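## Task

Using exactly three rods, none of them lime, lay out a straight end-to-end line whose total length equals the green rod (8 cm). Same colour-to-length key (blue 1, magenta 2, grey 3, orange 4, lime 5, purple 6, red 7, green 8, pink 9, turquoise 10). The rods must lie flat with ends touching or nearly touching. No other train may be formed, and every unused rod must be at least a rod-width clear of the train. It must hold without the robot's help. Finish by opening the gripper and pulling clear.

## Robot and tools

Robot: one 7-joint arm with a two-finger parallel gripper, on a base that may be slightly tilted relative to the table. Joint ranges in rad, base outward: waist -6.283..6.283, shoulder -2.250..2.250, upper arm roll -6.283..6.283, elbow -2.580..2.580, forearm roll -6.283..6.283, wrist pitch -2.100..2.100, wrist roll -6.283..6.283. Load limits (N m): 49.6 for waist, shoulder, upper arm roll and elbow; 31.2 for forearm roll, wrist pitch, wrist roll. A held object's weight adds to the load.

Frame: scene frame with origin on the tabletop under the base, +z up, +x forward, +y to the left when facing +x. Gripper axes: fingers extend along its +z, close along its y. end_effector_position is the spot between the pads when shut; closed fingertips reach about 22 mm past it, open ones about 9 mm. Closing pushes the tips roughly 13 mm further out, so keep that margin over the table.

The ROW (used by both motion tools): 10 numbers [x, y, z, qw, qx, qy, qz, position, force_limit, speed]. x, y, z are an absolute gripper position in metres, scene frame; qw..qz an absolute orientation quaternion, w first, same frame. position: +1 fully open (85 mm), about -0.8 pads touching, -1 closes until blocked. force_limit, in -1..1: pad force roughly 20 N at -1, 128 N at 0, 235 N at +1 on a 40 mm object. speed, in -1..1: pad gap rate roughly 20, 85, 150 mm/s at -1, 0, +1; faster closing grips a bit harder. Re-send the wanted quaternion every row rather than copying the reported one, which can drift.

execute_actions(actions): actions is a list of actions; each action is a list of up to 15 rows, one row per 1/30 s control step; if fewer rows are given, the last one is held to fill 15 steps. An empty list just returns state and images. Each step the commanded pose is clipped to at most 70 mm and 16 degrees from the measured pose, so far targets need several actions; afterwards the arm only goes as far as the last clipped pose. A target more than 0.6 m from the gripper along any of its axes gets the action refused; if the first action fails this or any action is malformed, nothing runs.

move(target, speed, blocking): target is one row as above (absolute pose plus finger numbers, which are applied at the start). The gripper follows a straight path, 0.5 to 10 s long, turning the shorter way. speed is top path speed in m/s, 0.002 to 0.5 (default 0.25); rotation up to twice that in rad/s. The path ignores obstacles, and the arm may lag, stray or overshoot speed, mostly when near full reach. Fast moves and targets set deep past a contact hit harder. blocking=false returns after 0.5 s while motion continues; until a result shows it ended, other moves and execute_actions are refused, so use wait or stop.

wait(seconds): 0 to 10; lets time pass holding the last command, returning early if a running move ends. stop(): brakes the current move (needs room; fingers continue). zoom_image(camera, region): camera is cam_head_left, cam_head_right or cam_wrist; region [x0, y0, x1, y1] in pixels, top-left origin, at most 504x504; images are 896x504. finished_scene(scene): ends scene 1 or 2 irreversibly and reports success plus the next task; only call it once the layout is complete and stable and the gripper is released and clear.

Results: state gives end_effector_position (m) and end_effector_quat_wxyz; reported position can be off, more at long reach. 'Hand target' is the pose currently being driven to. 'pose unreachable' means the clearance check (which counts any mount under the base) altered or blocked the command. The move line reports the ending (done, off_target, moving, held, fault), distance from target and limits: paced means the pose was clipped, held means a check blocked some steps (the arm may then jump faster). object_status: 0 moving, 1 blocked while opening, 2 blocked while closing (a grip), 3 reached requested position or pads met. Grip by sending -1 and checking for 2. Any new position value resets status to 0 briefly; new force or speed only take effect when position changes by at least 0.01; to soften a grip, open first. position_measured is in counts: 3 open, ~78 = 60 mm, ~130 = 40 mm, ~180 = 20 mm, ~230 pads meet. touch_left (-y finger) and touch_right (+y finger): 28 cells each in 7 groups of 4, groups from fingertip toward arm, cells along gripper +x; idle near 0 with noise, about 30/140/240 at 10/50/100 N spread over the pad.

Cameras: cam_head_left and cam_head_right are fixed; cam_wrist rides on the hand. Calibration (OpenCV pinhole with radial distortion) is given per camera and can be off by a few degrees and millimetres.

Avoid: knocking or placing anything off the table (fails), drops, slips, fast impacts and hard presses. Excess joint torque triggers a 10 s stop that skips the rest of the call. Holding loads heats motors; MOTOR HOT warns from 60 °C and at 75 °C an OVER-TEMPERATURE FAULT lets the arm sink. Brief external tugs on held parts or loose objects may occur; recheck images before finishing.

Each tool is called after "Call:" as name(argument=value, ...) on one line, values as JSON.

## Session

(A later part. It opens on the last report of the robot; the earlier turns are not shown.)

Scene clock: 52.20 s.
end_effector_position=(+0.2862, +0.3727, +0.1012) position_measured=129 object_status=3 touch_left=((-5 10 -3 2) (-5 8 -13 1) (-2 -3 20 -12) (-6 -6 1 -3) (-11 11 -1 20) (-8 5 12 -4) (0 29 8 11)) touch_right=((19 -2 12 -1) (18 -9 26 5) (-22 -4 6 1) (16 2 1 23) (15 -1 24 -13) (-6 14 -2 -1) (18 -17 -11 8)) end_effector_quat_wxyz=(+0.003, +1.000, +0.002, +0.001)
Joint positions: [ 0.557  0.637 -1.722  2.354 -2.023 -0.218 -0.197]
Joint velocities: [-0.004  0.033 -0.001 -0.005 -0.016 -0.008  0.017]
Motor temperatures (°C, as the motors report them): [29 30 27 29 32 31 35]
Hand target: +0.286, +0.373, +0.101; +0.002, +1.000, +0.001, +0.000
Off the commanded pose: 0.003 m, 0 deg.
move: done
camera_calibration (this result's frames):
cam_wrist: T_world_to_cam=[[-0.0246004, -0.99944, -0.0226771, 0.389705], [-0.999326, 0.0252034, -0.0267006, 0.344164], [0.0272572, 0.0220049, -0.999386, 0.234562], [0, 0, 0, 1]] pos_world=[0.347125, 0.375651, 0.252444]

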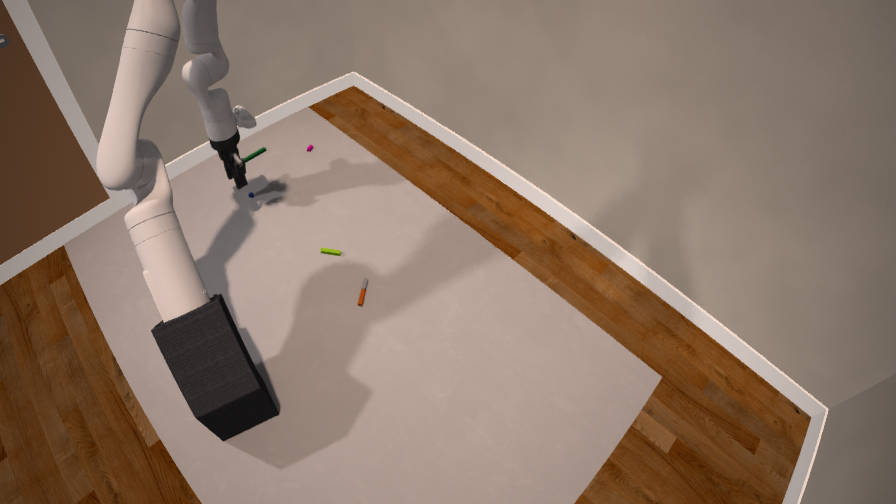

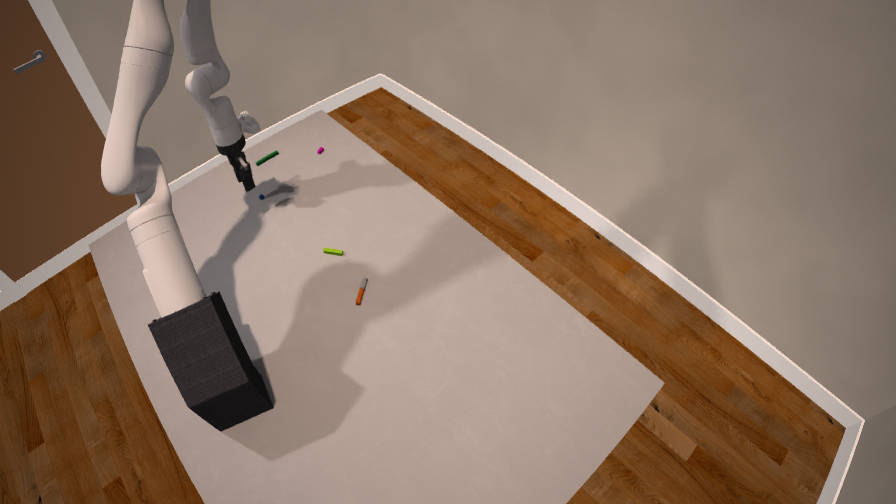

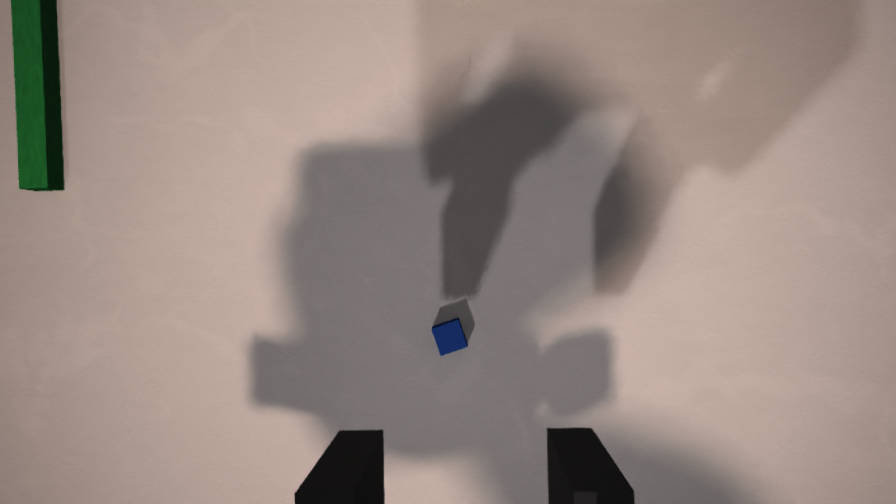

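Call:
move(target=[0.3155,0.3785,0.05,0,0.988,0.156,0,0,-1,0])

Call:
move(target=[0.3155,0.3785,0.025,0,0.988,0.156,0,0,-1,0], speed=0.05)

Call:
move(target=[0.3155,0.3785,0.025,0,0.988,0.156,0,-1,-0.8,-0.5])

Call:
move(target=[0.3155,0.3785,0.07,0,0.988,0.156,0,-1,-0.8,-0.5], speed=0.1)

Call:
move(target=[0.3016,-0.1075,0.06,0,0.947,0.321,0,-1,-0.8,-0.5])

Call:
move(target=[0.3016,-0.1075,0.0255,0,0.947,0.321,0,-1,-0.8,-0.5], speed=0.04)

Call:
move(target=[0.3016,-0.1075,0.0255,0,0.947,0.321,0,-0.3,-0.8,-0.5])

Call:
move(target=[0.29,-0.116,0.055,0,0.947,0.321,0,-0.3,-0.8,-0.5], speed=0.08)

Call:
move(target=[0.2794,-0.1245,0.025,0,0.947,0.321,0,-0.8,-0.8,0.5], speed=0.04)

Scene clock: 73.17 s.
end_effector_position=(+0.3157, +0.3780, +0.0499) position_measured=129 object_status=3 touch_left=((6 1 -4 9) (12 -10 -1 7) (2 -3 10 -14) (9 2 -14 -14) (-4 8 12 12) (-10 -5 -3 -14) (2 3 -1 -7)) touch_right=((-1 9 -10 7) (15 -18 7 -19) (-12 2 -6 -6) (-1 16 17 13) (-8 -3 -10 -14) (0 3 1 -5) (11 7 -13 -6)) end_effector_quat_wxyz=(+0.000, +0.988, +0.155, -0.000)
Joint positions: [ 0.275  0.63  -1.4    2.261 -1.673 -0.12  -0.186]
Joint velocities: [-0.022 -0.034  0.041  0.008  0.11   0.045 -0.117]
Motor temperatures (°C, as the motors report them): [29 30 27 29 32 31 35]
Hand target: +0.315, +0.378, +0.050; +0.000, +0.988, +0.156, -0.001
Off the commanded pose: 0.001 m, 0 deg.
move: done
camera_calibration (this result's frames):
cam_wrist: T_world_to_cam=[[0.279881, -0.959644, -0.0273972, 0.283667], [-0.959926, -0.279307, -0.0229928, 0.474637], [0.0144126, 0.0327345, -0.99936, 0.182367], [0, 0, 0, 1]] pos_world=[0.373595, 0.398819, 0.200935]

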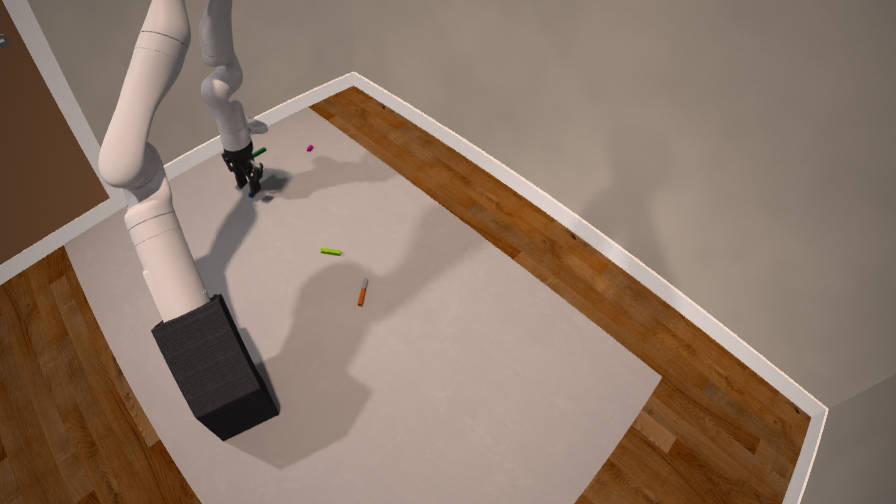

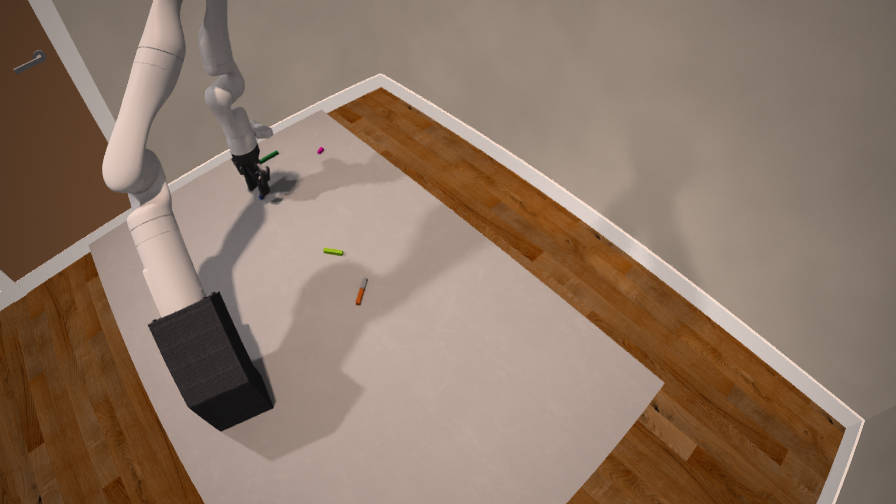

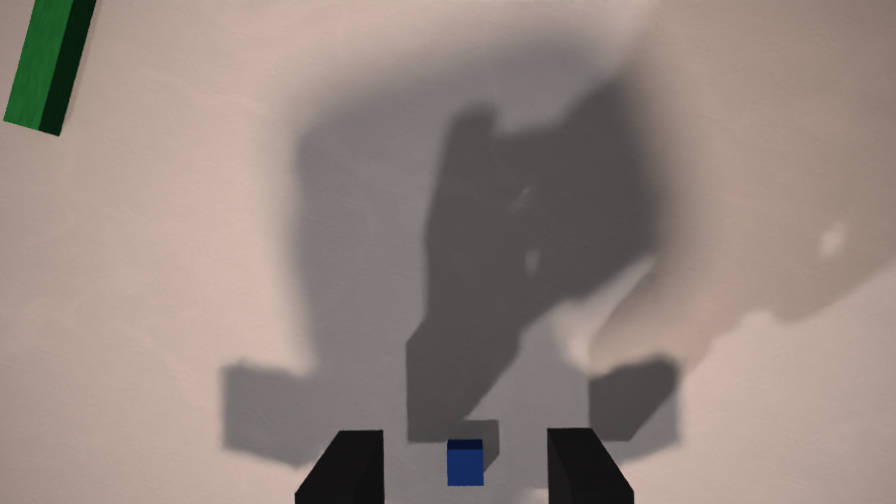

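Scene clock: 74.03 s.
end_effector_position=(+0.3155, +0.3788, +0.0252) position_measured=129 object_status=3 touch_left=((17 0 13 -1) (-8 11 21 11) (-10 -8 -2 -7) (12 -1 11 -2) (5 1 -3 5) (-12 4 6 3) (-3 13 0 -4)) touch_right=((14 -14 18 1) (-15 -11 -11 -6) (-5 -20 -4 15) (-11 -22 6 -10) (-15 0 18 -14) (1 11 -3 -2) (-14 14 10 8)) end_effector_quat_wxyz=(+0.000, +0.988, +0.157, +0.000)
Joint positions: [ 0.19   0.744 -1.418  2.25  -1.357 -0.255 -0.475]
Joint velocities: [ 0.002  0.019 -0.004  0.005  0.022 -0.011 -0.024]
Motor temperatures (°C, as the motors report them): [29 30 27 29 32 31 35]
Hand target: +0.315, +0.378, +0.025; +0.000, +0.988, +0.156, -0.000
Off the commanded pose: 0.000 m, 0 deg.
move: done
camera_calibration (this result's frames):
cam_wrist: T_world_to_cam=[[0.283518, -0.958575, -0.0274073, 0.282278], [-0.958833, -0.282885, -0.0248112, 0.475196], [0.0160303, 0.0333134, -0.999316, 0.156856], [0, 0, 0, 1]] pos_world=[0.373088, 0.399785, 0.176276]

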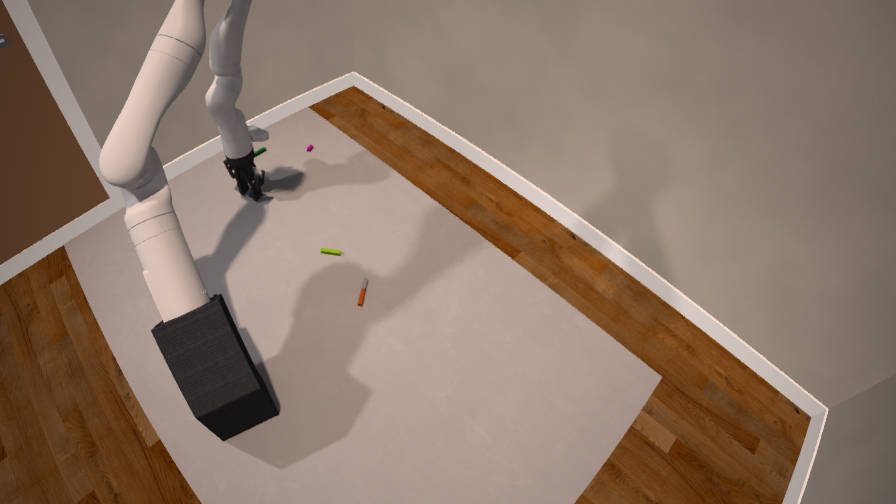

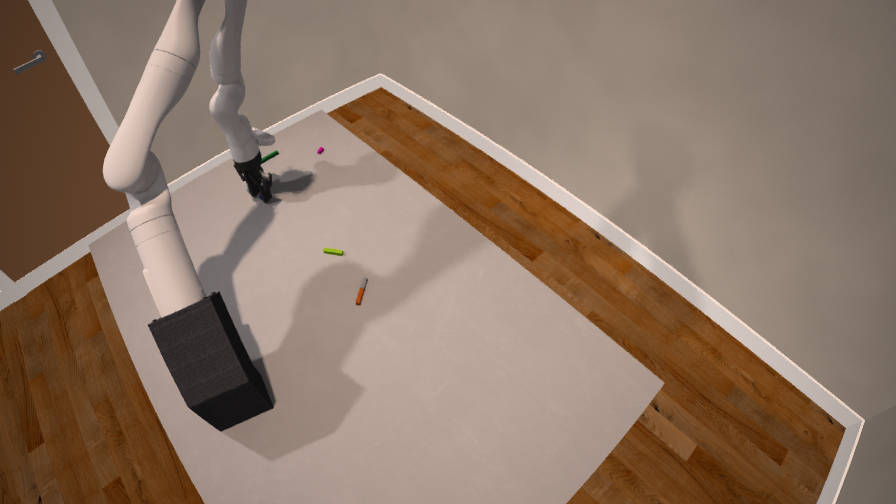

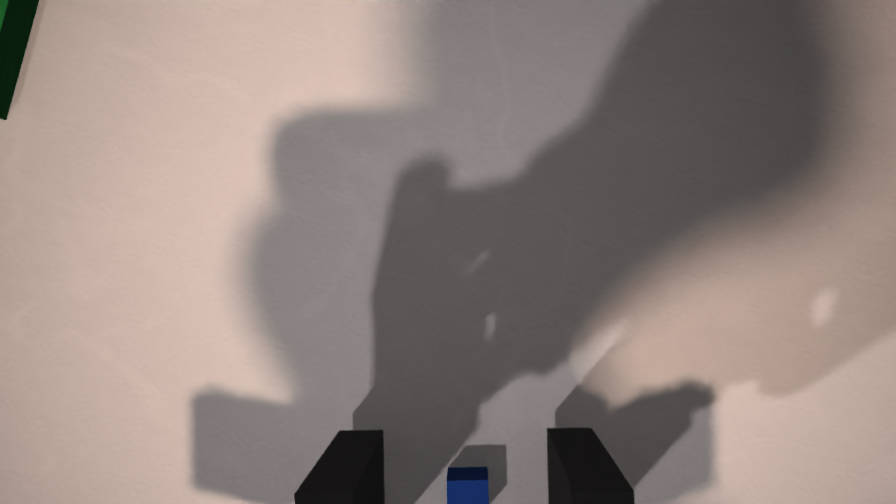

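Scene clock: 74.87 s.
end_effector_position=(+0.3155, +0.3785, +0.0251) position_measured=208 object_status=0 touch_left=((234 705 503 97) (52 153 107 25) (-5 -3 -2 -9) (16 16 7 -10) (-15 3 8 8) (-7 -5 -5 -3) (-1 7 16 -6)) touch_right=((151 650 468 93) (18 115 76 9) (-3 -5 -1 15) (8 10 -9 -10) (-6 -9 12 7) (12 4 -8 18) (10 -2 -24 10)) end_effector_quat_wxyz=(-0.000, +0.988, +0.156, +0.000)
Joint positions: [ 0.191  0.746 -1.418  2.25  -1.356 -0.254 -0.477]
Joint velocities: [ 0.001 -0.001  0.002 -0.    -0.001  0.    -0.   ]
Motor temperatures (°C, as the motors report them): [29 30 27 29 32 31 35]
Hand target: +0.315, +0.379, +0.025; -0.000, +0.988, +0.156, -0.000
Off the commanded pose: 0.000 m, 0 deg.
move: done
camera_calibration (this result's frames):
cam_wrist: T_world_to_cam=[[0.281376, -0.959182, -0.0282403, 0.282903], [-0.959476, -0.28075, -0.024173, 0.474436], [0.0152578, 0.0338976, -0.999309, 0.156799], [0, 0, 0, 1]] pos_world=[0.373216, 0.399238, 0.176149]

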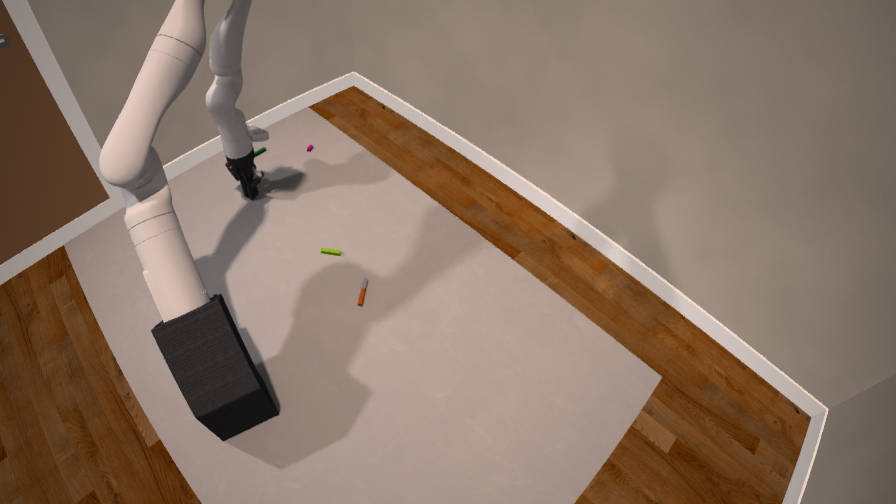

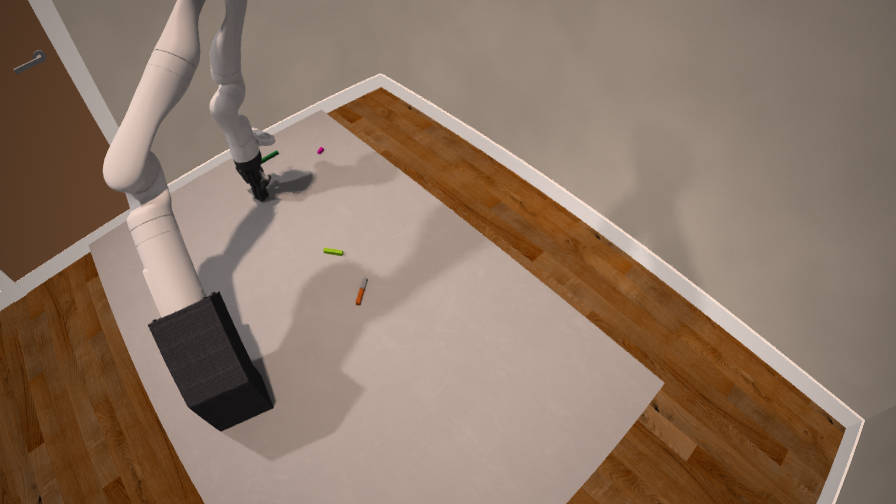

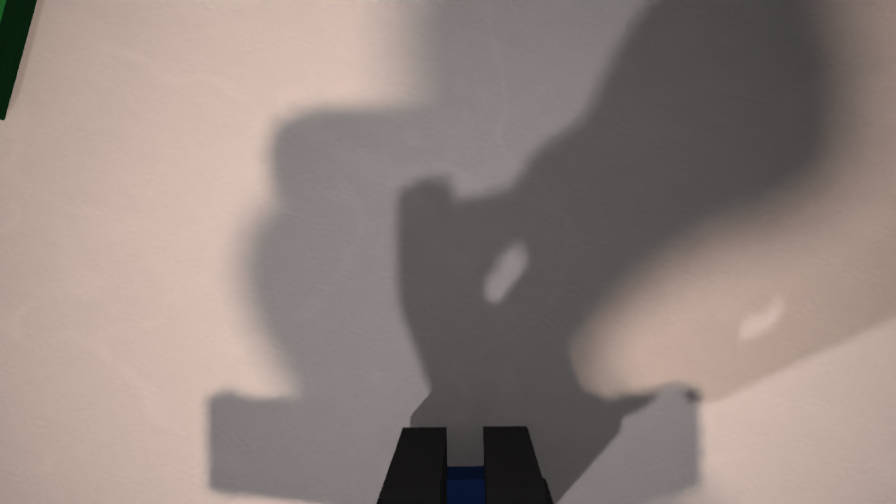

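Scene clock: 75.80 s.
end_effector_position=(+0.3153, +0.3783, +0.0696) position_measured=208 object_status=2 touch_left=((226 710 501 84) (53 160 103 17) (-5 17 10 -4) (-9 7 -4 2) (12 -4 -2 14) (-17 2 6 2) (5 9 6 4)) touch_right=((172 647 476 48) (30 75 77 22) (5 -20 -1 -17) (-10 -10 3 -4) (15 -8 12 3) (21 1 -6 0) (-3 10 -1 16)) end_effector_quat_wxyz=(-0.007, +0.988, +0.155, +0.014)
Joint positions: [ 0.351  0.535 -1.39   2.299 -1.622 -0.007 -0.252]
Joint velocities: [ 0.005 -0.001 -0.008 -0.    -0.046 -0.006  0.047]
Motor temperatures (°C, as the motors report them): [29 30 27 29 32 31 35]
Hand target: +0.315, +0.378, +0.070; -0.006, +0.988, +0.156, +0.014
Off the commanded pose: 0.000 m, 2 deg.
move: done
camera_calibration (this result's frames):
cam_wrist: T_world_to_cam=[[0.280522, -0.959097, -0.0379556, 0.284965], [-0.95897, -0.278356, -0.0537896, 0.476302], [0.0410243, 0.0514874, -0.997831, 0.18643], [0, 0, 0, 1]] pos_world=[0.369173, 0.396292, 0.222462]

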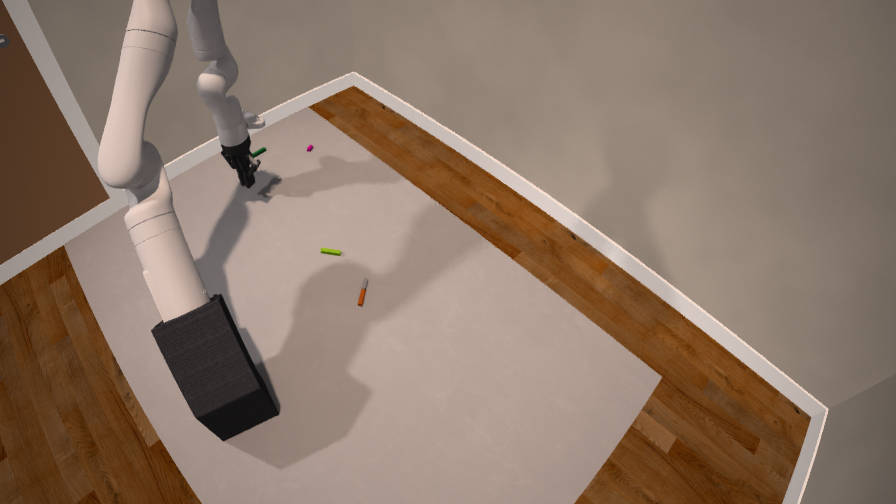

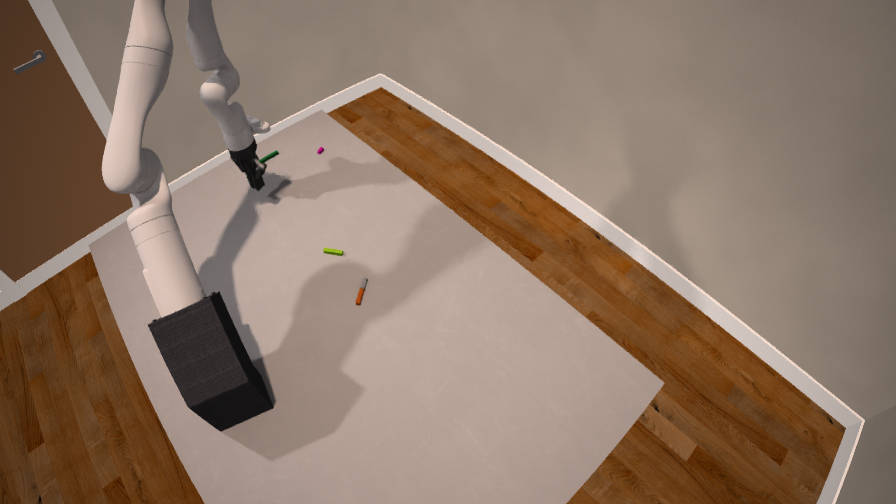

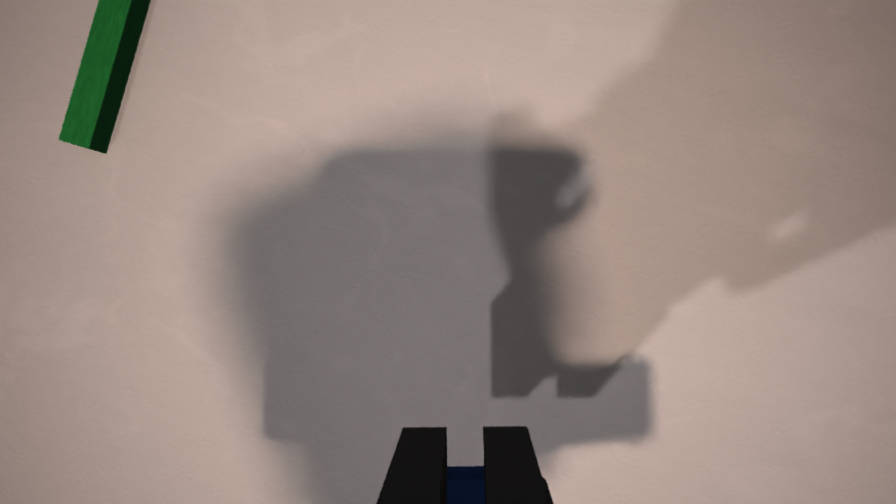

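Scene clock: 78.17 s.
end_effector_position=(+0.3009, -0.1049, +0.0593) position_measured=208 object_status=2 touch_left=((238 702 497 96) (50 165 104 24) (-3 4 -2 8) (4 1 -9 1) (0 14 -7 16) (10 2 -4 -1) (24 1 4 -4)) touch_right=((170 676 451 40) (40 122 90 -4) (-13 11 -6 12) (-12 -14 -2 -19) (32 -7 2 14) (1 -3 -20 10) (19 4 8 -9)) end_effector_quat_wxyz=(-0.002, +0.947, +0.321, +0.001)
Joint positions: [ 0.803  1.402 -0.511  2.    -0.652  0.329  0.531]
Joint velocities: [-0.005  0.007 -0.001 -0.001  0.     0.001 -0.   ]
Motor temperatures (°C, as the motors report them): [29 30 27 29 32 31 35]
Hand target: +0.301, -0.105, +0.059; -0.002, +0.947, +0.321, +0.001
Off the commanded pose: 0.003 m, 0 deg.
move: done
camera_calibration (this result's frames):
cam_wrist: T_world_to_cam=[[0.585617, -0.809981, -0.0313593, -0.251414], [-0.810582, -0.585024, -0.0265306, 0.248987], [0.0031433, 0.040956, -0.999156, 0.21199], [0, 0, 0, 1]] pos_world=[0.34839, -0.0666591, 0.210533]

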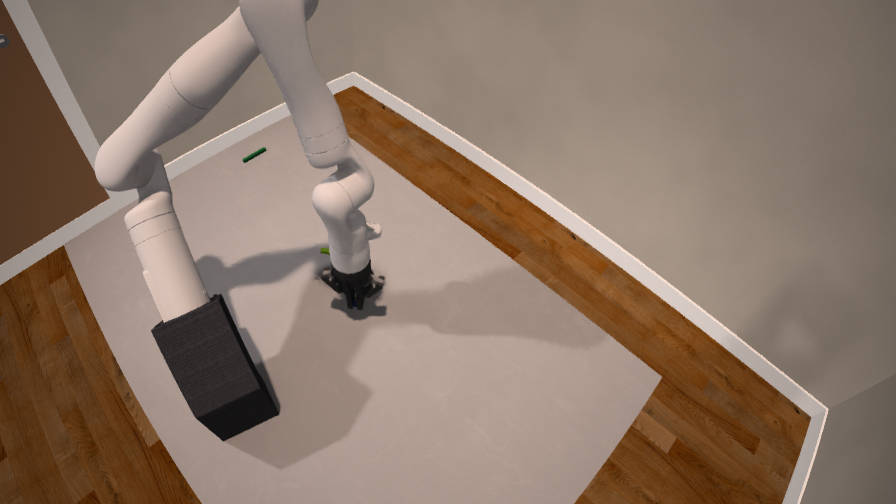

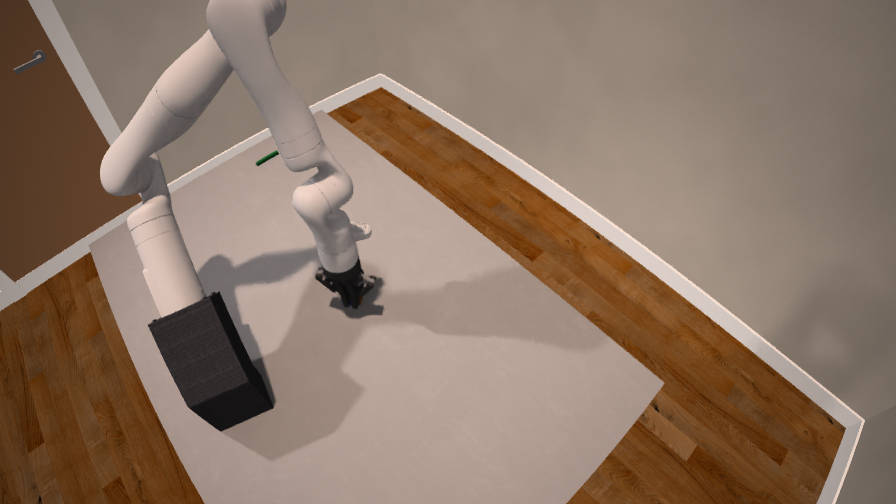

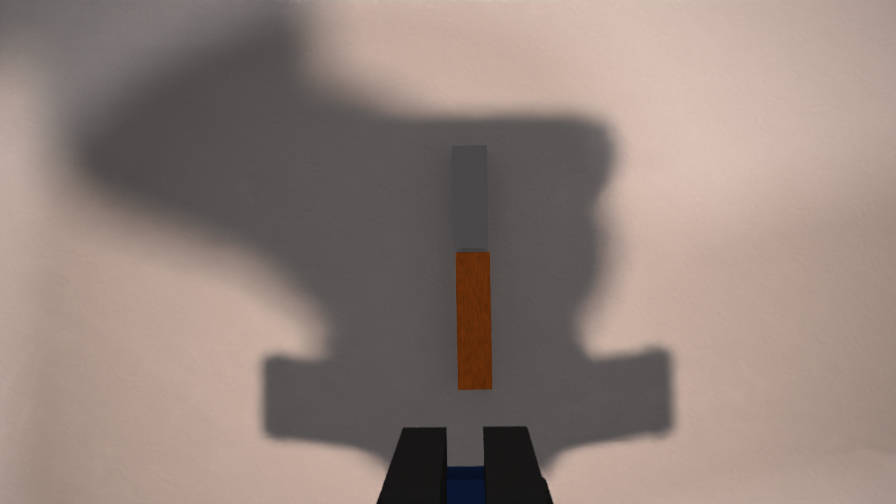

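Scene clock: 79.23 s.
end_effector_position=(+0.3016, -0.1075, +0.0257) position_measured=208 object_status=2 touch_left=((215 695 484 102) (46 179 91 5) (-7 11 3 2) (5 1 -4 17) (7 12 15 2) (7 4 4 -2) (-7 -1 2 -2)) touch_right=((140 668 469 52) (17 95 78 -10) (3 7 -10 7) (-11 -17 -11 -9) (31 23 11 -4) (-8 -7 11 -15) (6 14 -22 5)) end_effector_quat_wxyz=(+0.000, +0.947, +0.321, -0.000)
Joint positions: [ 0.778  1.485 -0.547  1.982 -0.666  0.245  0.548]
Joint velocities: [-0.002  0.004  0.     0.    -0.001  0.     0.   ]
Motor temperatures (°C, as the motors report them): [29 30 27 29 32 31 35]
Hand target: +0.301, -0.107, +0.026; -0.000, +0.947, +0.321, -0.000
Off the commanded pose: 0.000 m, 0 deg.
move: done
camera_calibration (this result's frames):
cam_wrist: T_world_to_cam=[[0.585732, -0.810027, -0.0278396, -0.255121], [-0.810499, -0.585255, -0.0238216, 0.24697], [0.00300286, 0.036517, -0.999329, 0.178129], [0, 0, 0, 1]] pos_world=[0.349066, -0.068619, 0.17679]

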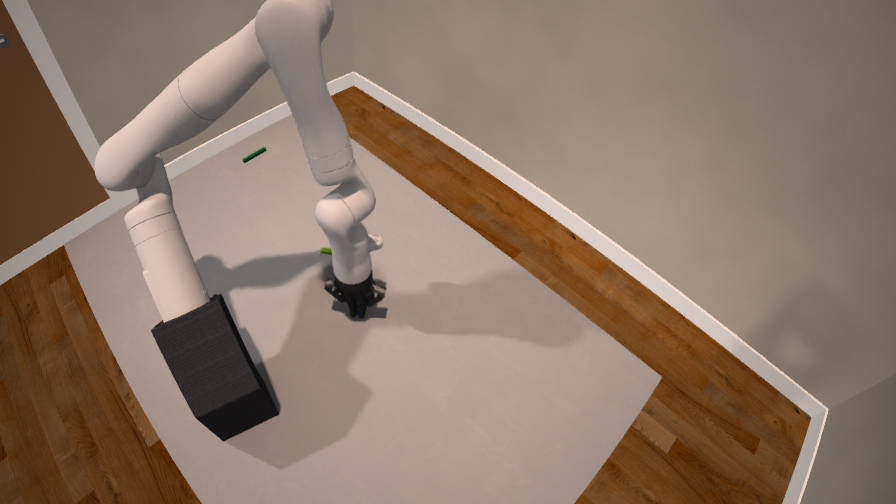

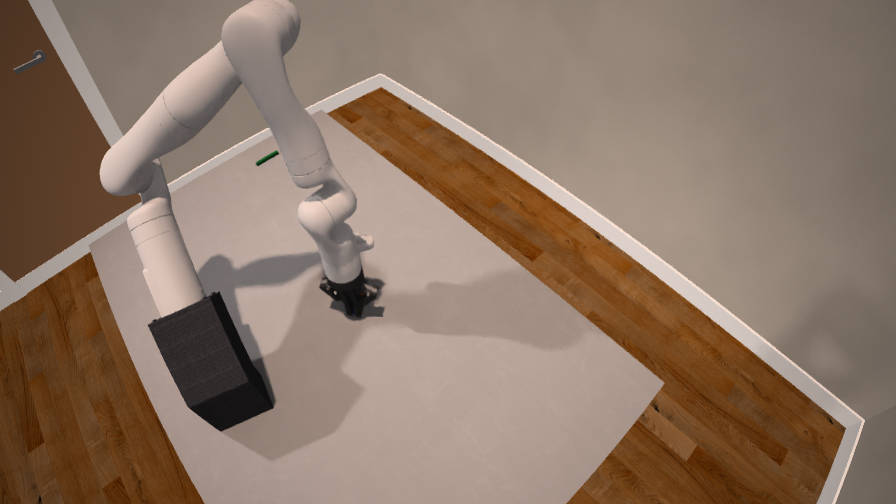

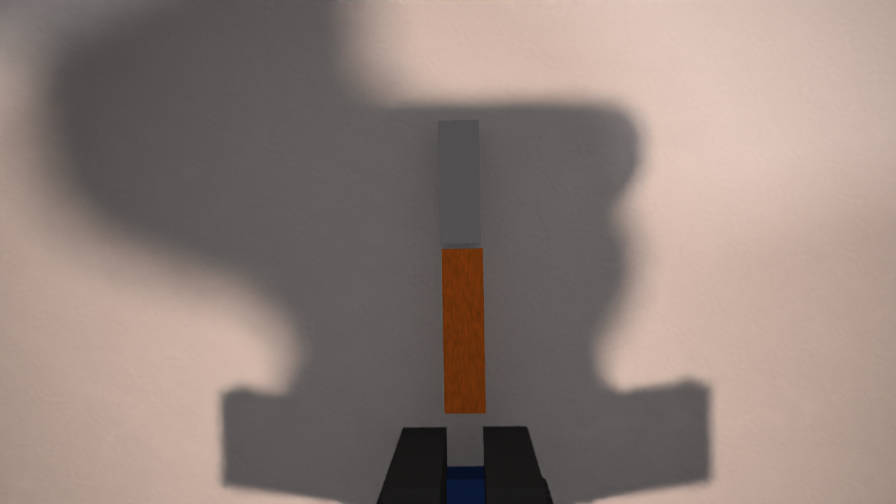

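Scene clock: 79.93 s.
end_effector_position=(+0.3016, -0.1075, +0.0255) position_measured=167 object_status=3 touch_left=((12 -10 -3 1) (-4 11 -9 -6) (17 -6 4 6) (9 6 3 4) (-7 0 13 19) (-2 8 -7 2) (7 -1 5 -5)) touch_right=((6 -13 1 -1) (-6 15 -30 5) (-12 8 8 -11) (-5 27 -11 -20) (0 -2 5 -1) (19 -2 -2 -9) (-20 -24 8 -9)) end_effector_quat_wxyz=(+0.000, +0.947, +0.321, +0.000)
Joint positions: [ 0.777  1.485 -0.547  1.981 -0.666  0.245  0.548]
Joint velocities: [-0.001 -0.001  0.001 -0.001  0.    -0.001 -0.   ]
Motor temperatures (°C, as the motors report them): [29 30 27 29 32 31 35]
Hand target: +0.302, -0.107, +0.026; -0.000, +0.947, +0.321, -0.000
Off the commanded pose: 0.000 m, 0 deg.
move: done
camera_calibration (this result's frames):
cam_wrist: T_world_to_cam=[[0.585425, -0.810235, -0.0282408, -0.255035], [-0.810721, -0.584937, -0.0240893, 0.247098], [0.00299891, 0.0369979, -0.999311, 0.177954], [0, 0, 0, 1]] pos_world=[0.349098, -0.0686856, 0.176582]

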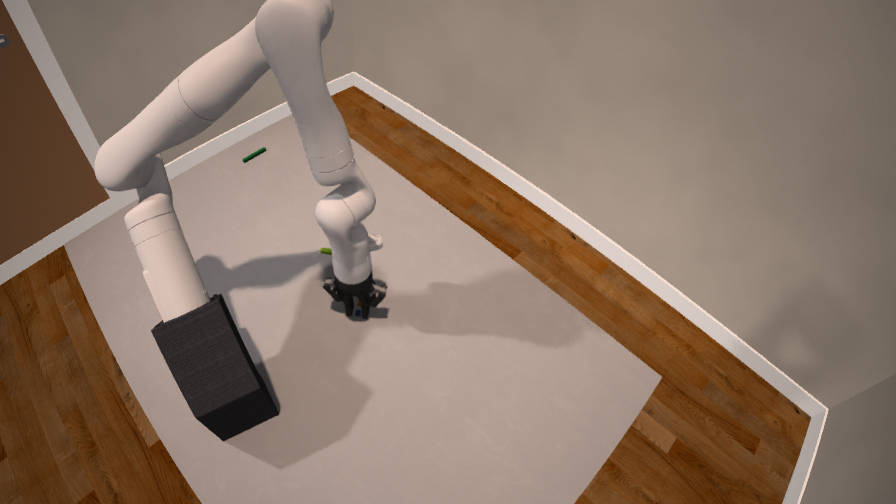

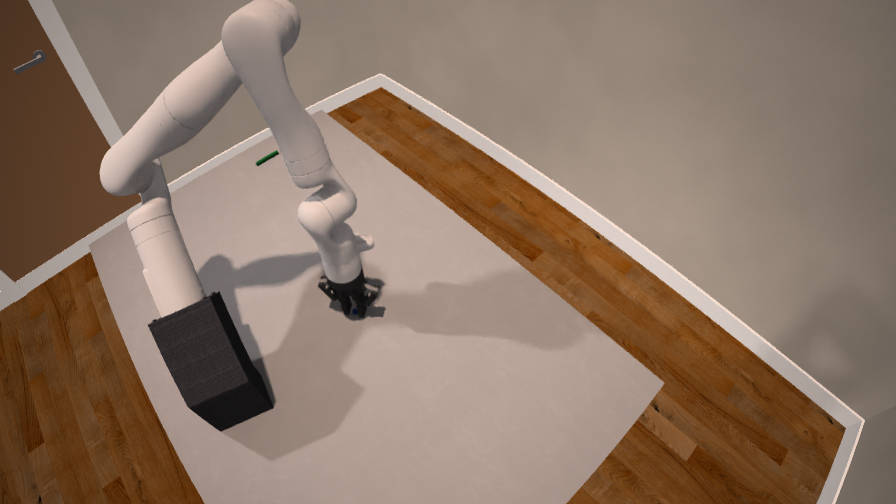

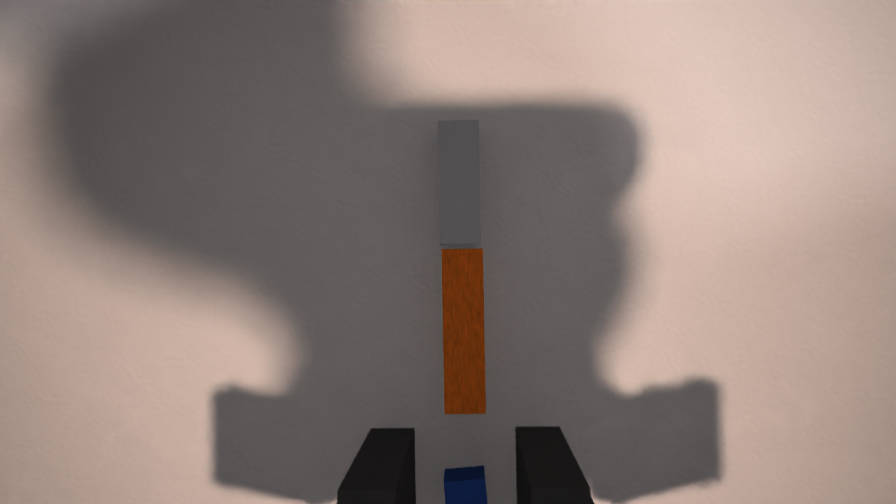

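Scene clock: 80.67 s.
end_effector_position=(+0.2901, -0.1159, +0.0548) position_measured=167 object_status=3 touch_left=((2 5 4 5) (-10 0 -9 -8) (-11 0 10 -25) (-5 8 1 -1) (4 3 10 11) (3 5 14 -6) (4 -9 1 -1)) touch_right=((-9 4 4 -6) (-9 -16 -4 -15) (3 1 12 17) (3 -6 -12 -2) (16 20 20 -1) (22 11 -18 -26) (6 -26 -11 -6)) end_effector_quat_wxyz=(-0.000, +0.947, +0.321, +0.000)
Joint positions: [ 0.822  1.434 -0.499  1.995 -0.639  0.315  0.555]
Joint velocities: [ 0.003 -0.003  0.001 -0.001 -0.    -0.001  0.   ]
Motor temperatures (°C, as the motors report them): [29 30 27 29 32 31 35]
Hand target: +0.290, -0.116, +0.055; -0.000, +0.947, +0.321, +0.000
Off the commanded pose: 0.000 m, 0 deg.
move: done
camera_calibration (this result's frames):
cam_wrist: T_world_to_cam=[[0.585321, -0.810293, -0.0287305, -0.25418], [-0.810796, -0.58482, -0.0243884, 0.233629], [0.00295955, 0.0375697, -0.99929, 0.207618], [0, 0, 0, 1]] pos_world=[0.337588, -0.0771297, 0.205866]

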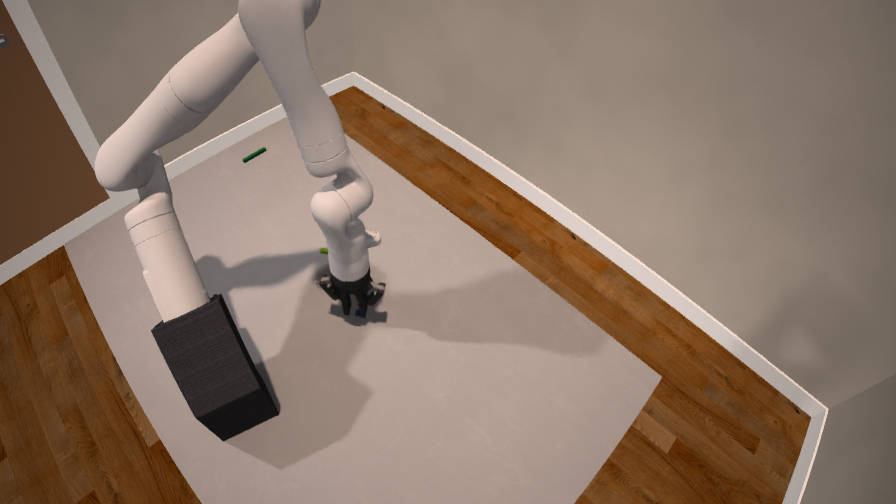

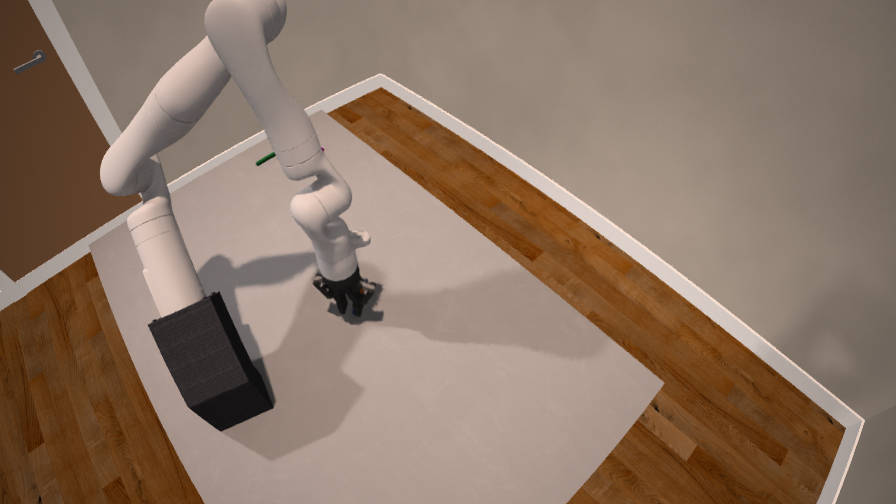

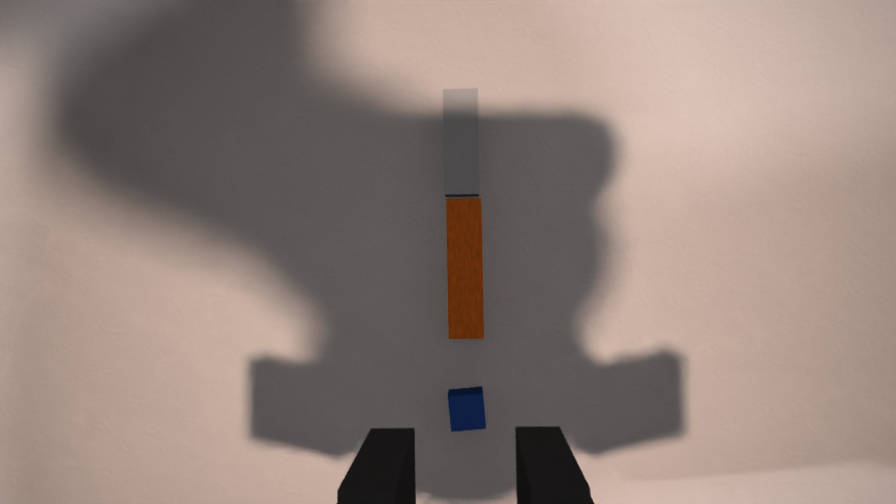

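Scene clock: 81.73 s.
end_effector_position=(+0.2795, -0.1244, +0.0252) position_measured=229 object_status=3 touch_left=((0 18 -2 5) (-4 17 -1 -15) (-10 13 5 -1) (-5 4 6 -4) (0 9 11 9) (-12 3 0 -4) (-8 12 11 5)) touch_right=((2 -10 17 -9) (17 10 10 23) (-9 6 -11 14) (-12 12 -26 5) (26 -16 -5 -9) (7 -9 -10 -7) (2 6 -11 13)) end_effector_quat_wxyz=(+0.000, +0.947, +0.321, -0.000)
Joint positions: [ 0.826  1.525 -0.518  1.981 -0.636  0.24   0.589]
Joint velocities: [ 0.001  0.004 -0.    -0.     0.    -0.     0.001]
Motor temperatures (°C, as the motors report them): [29 30 27 29 32 31 35]
Hand target: +0.279, -0.124, +0.025; -0.000, +0.947, +0.321, -0.000
Off the commanded pose: 0.000 m, 0 deg.
move: done
camera_calibration (this result's frames):
cam_wrist: T_world_to_cam=[[0.585858, -0.809931, -0.0279596, -0.255882], [-0.810408, -0.585379, -0.0238651, 0.21909], [0.00296213, 0.0366402, -0.999324, 0.178322], [0, 0, 0, 1]] pos_world=[0.326935, -0.08553, 0.176276]

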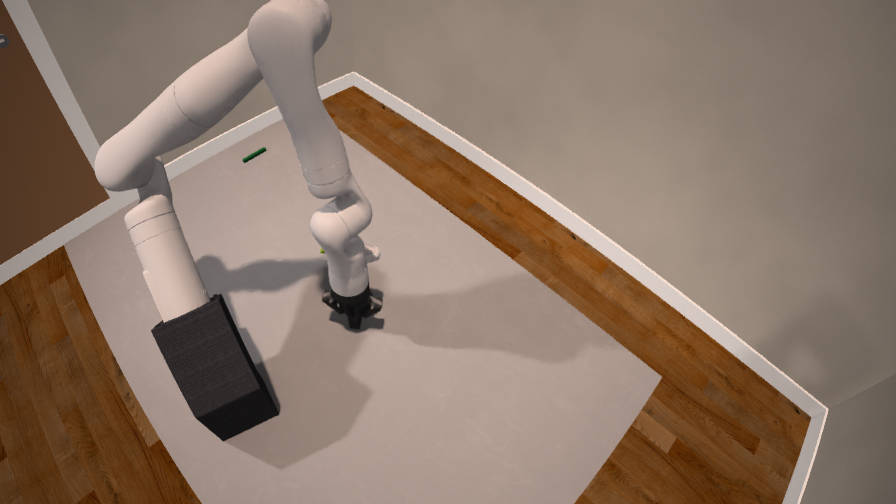

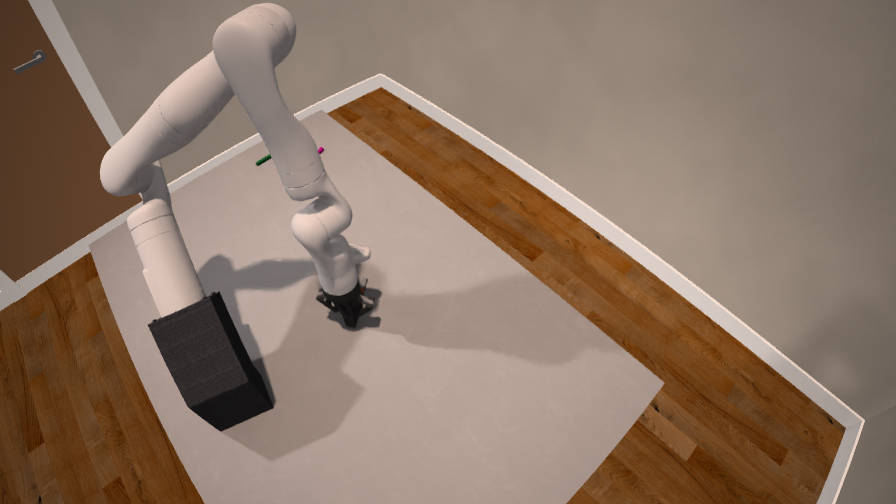

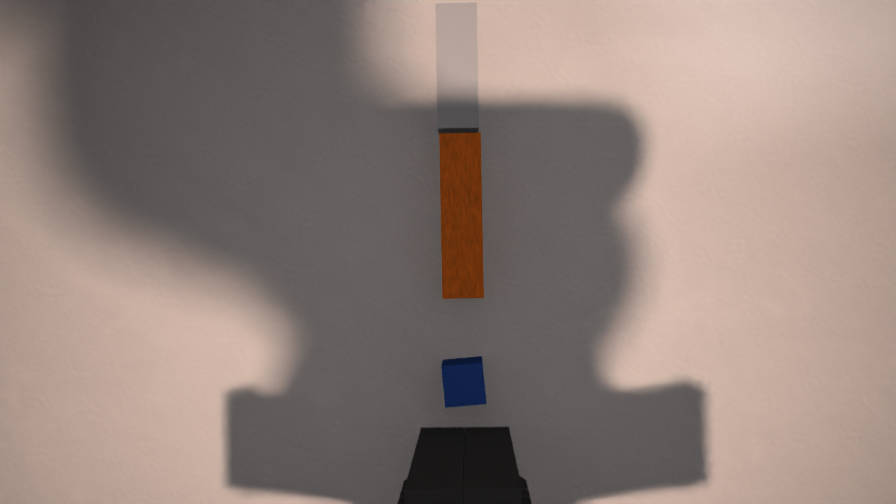

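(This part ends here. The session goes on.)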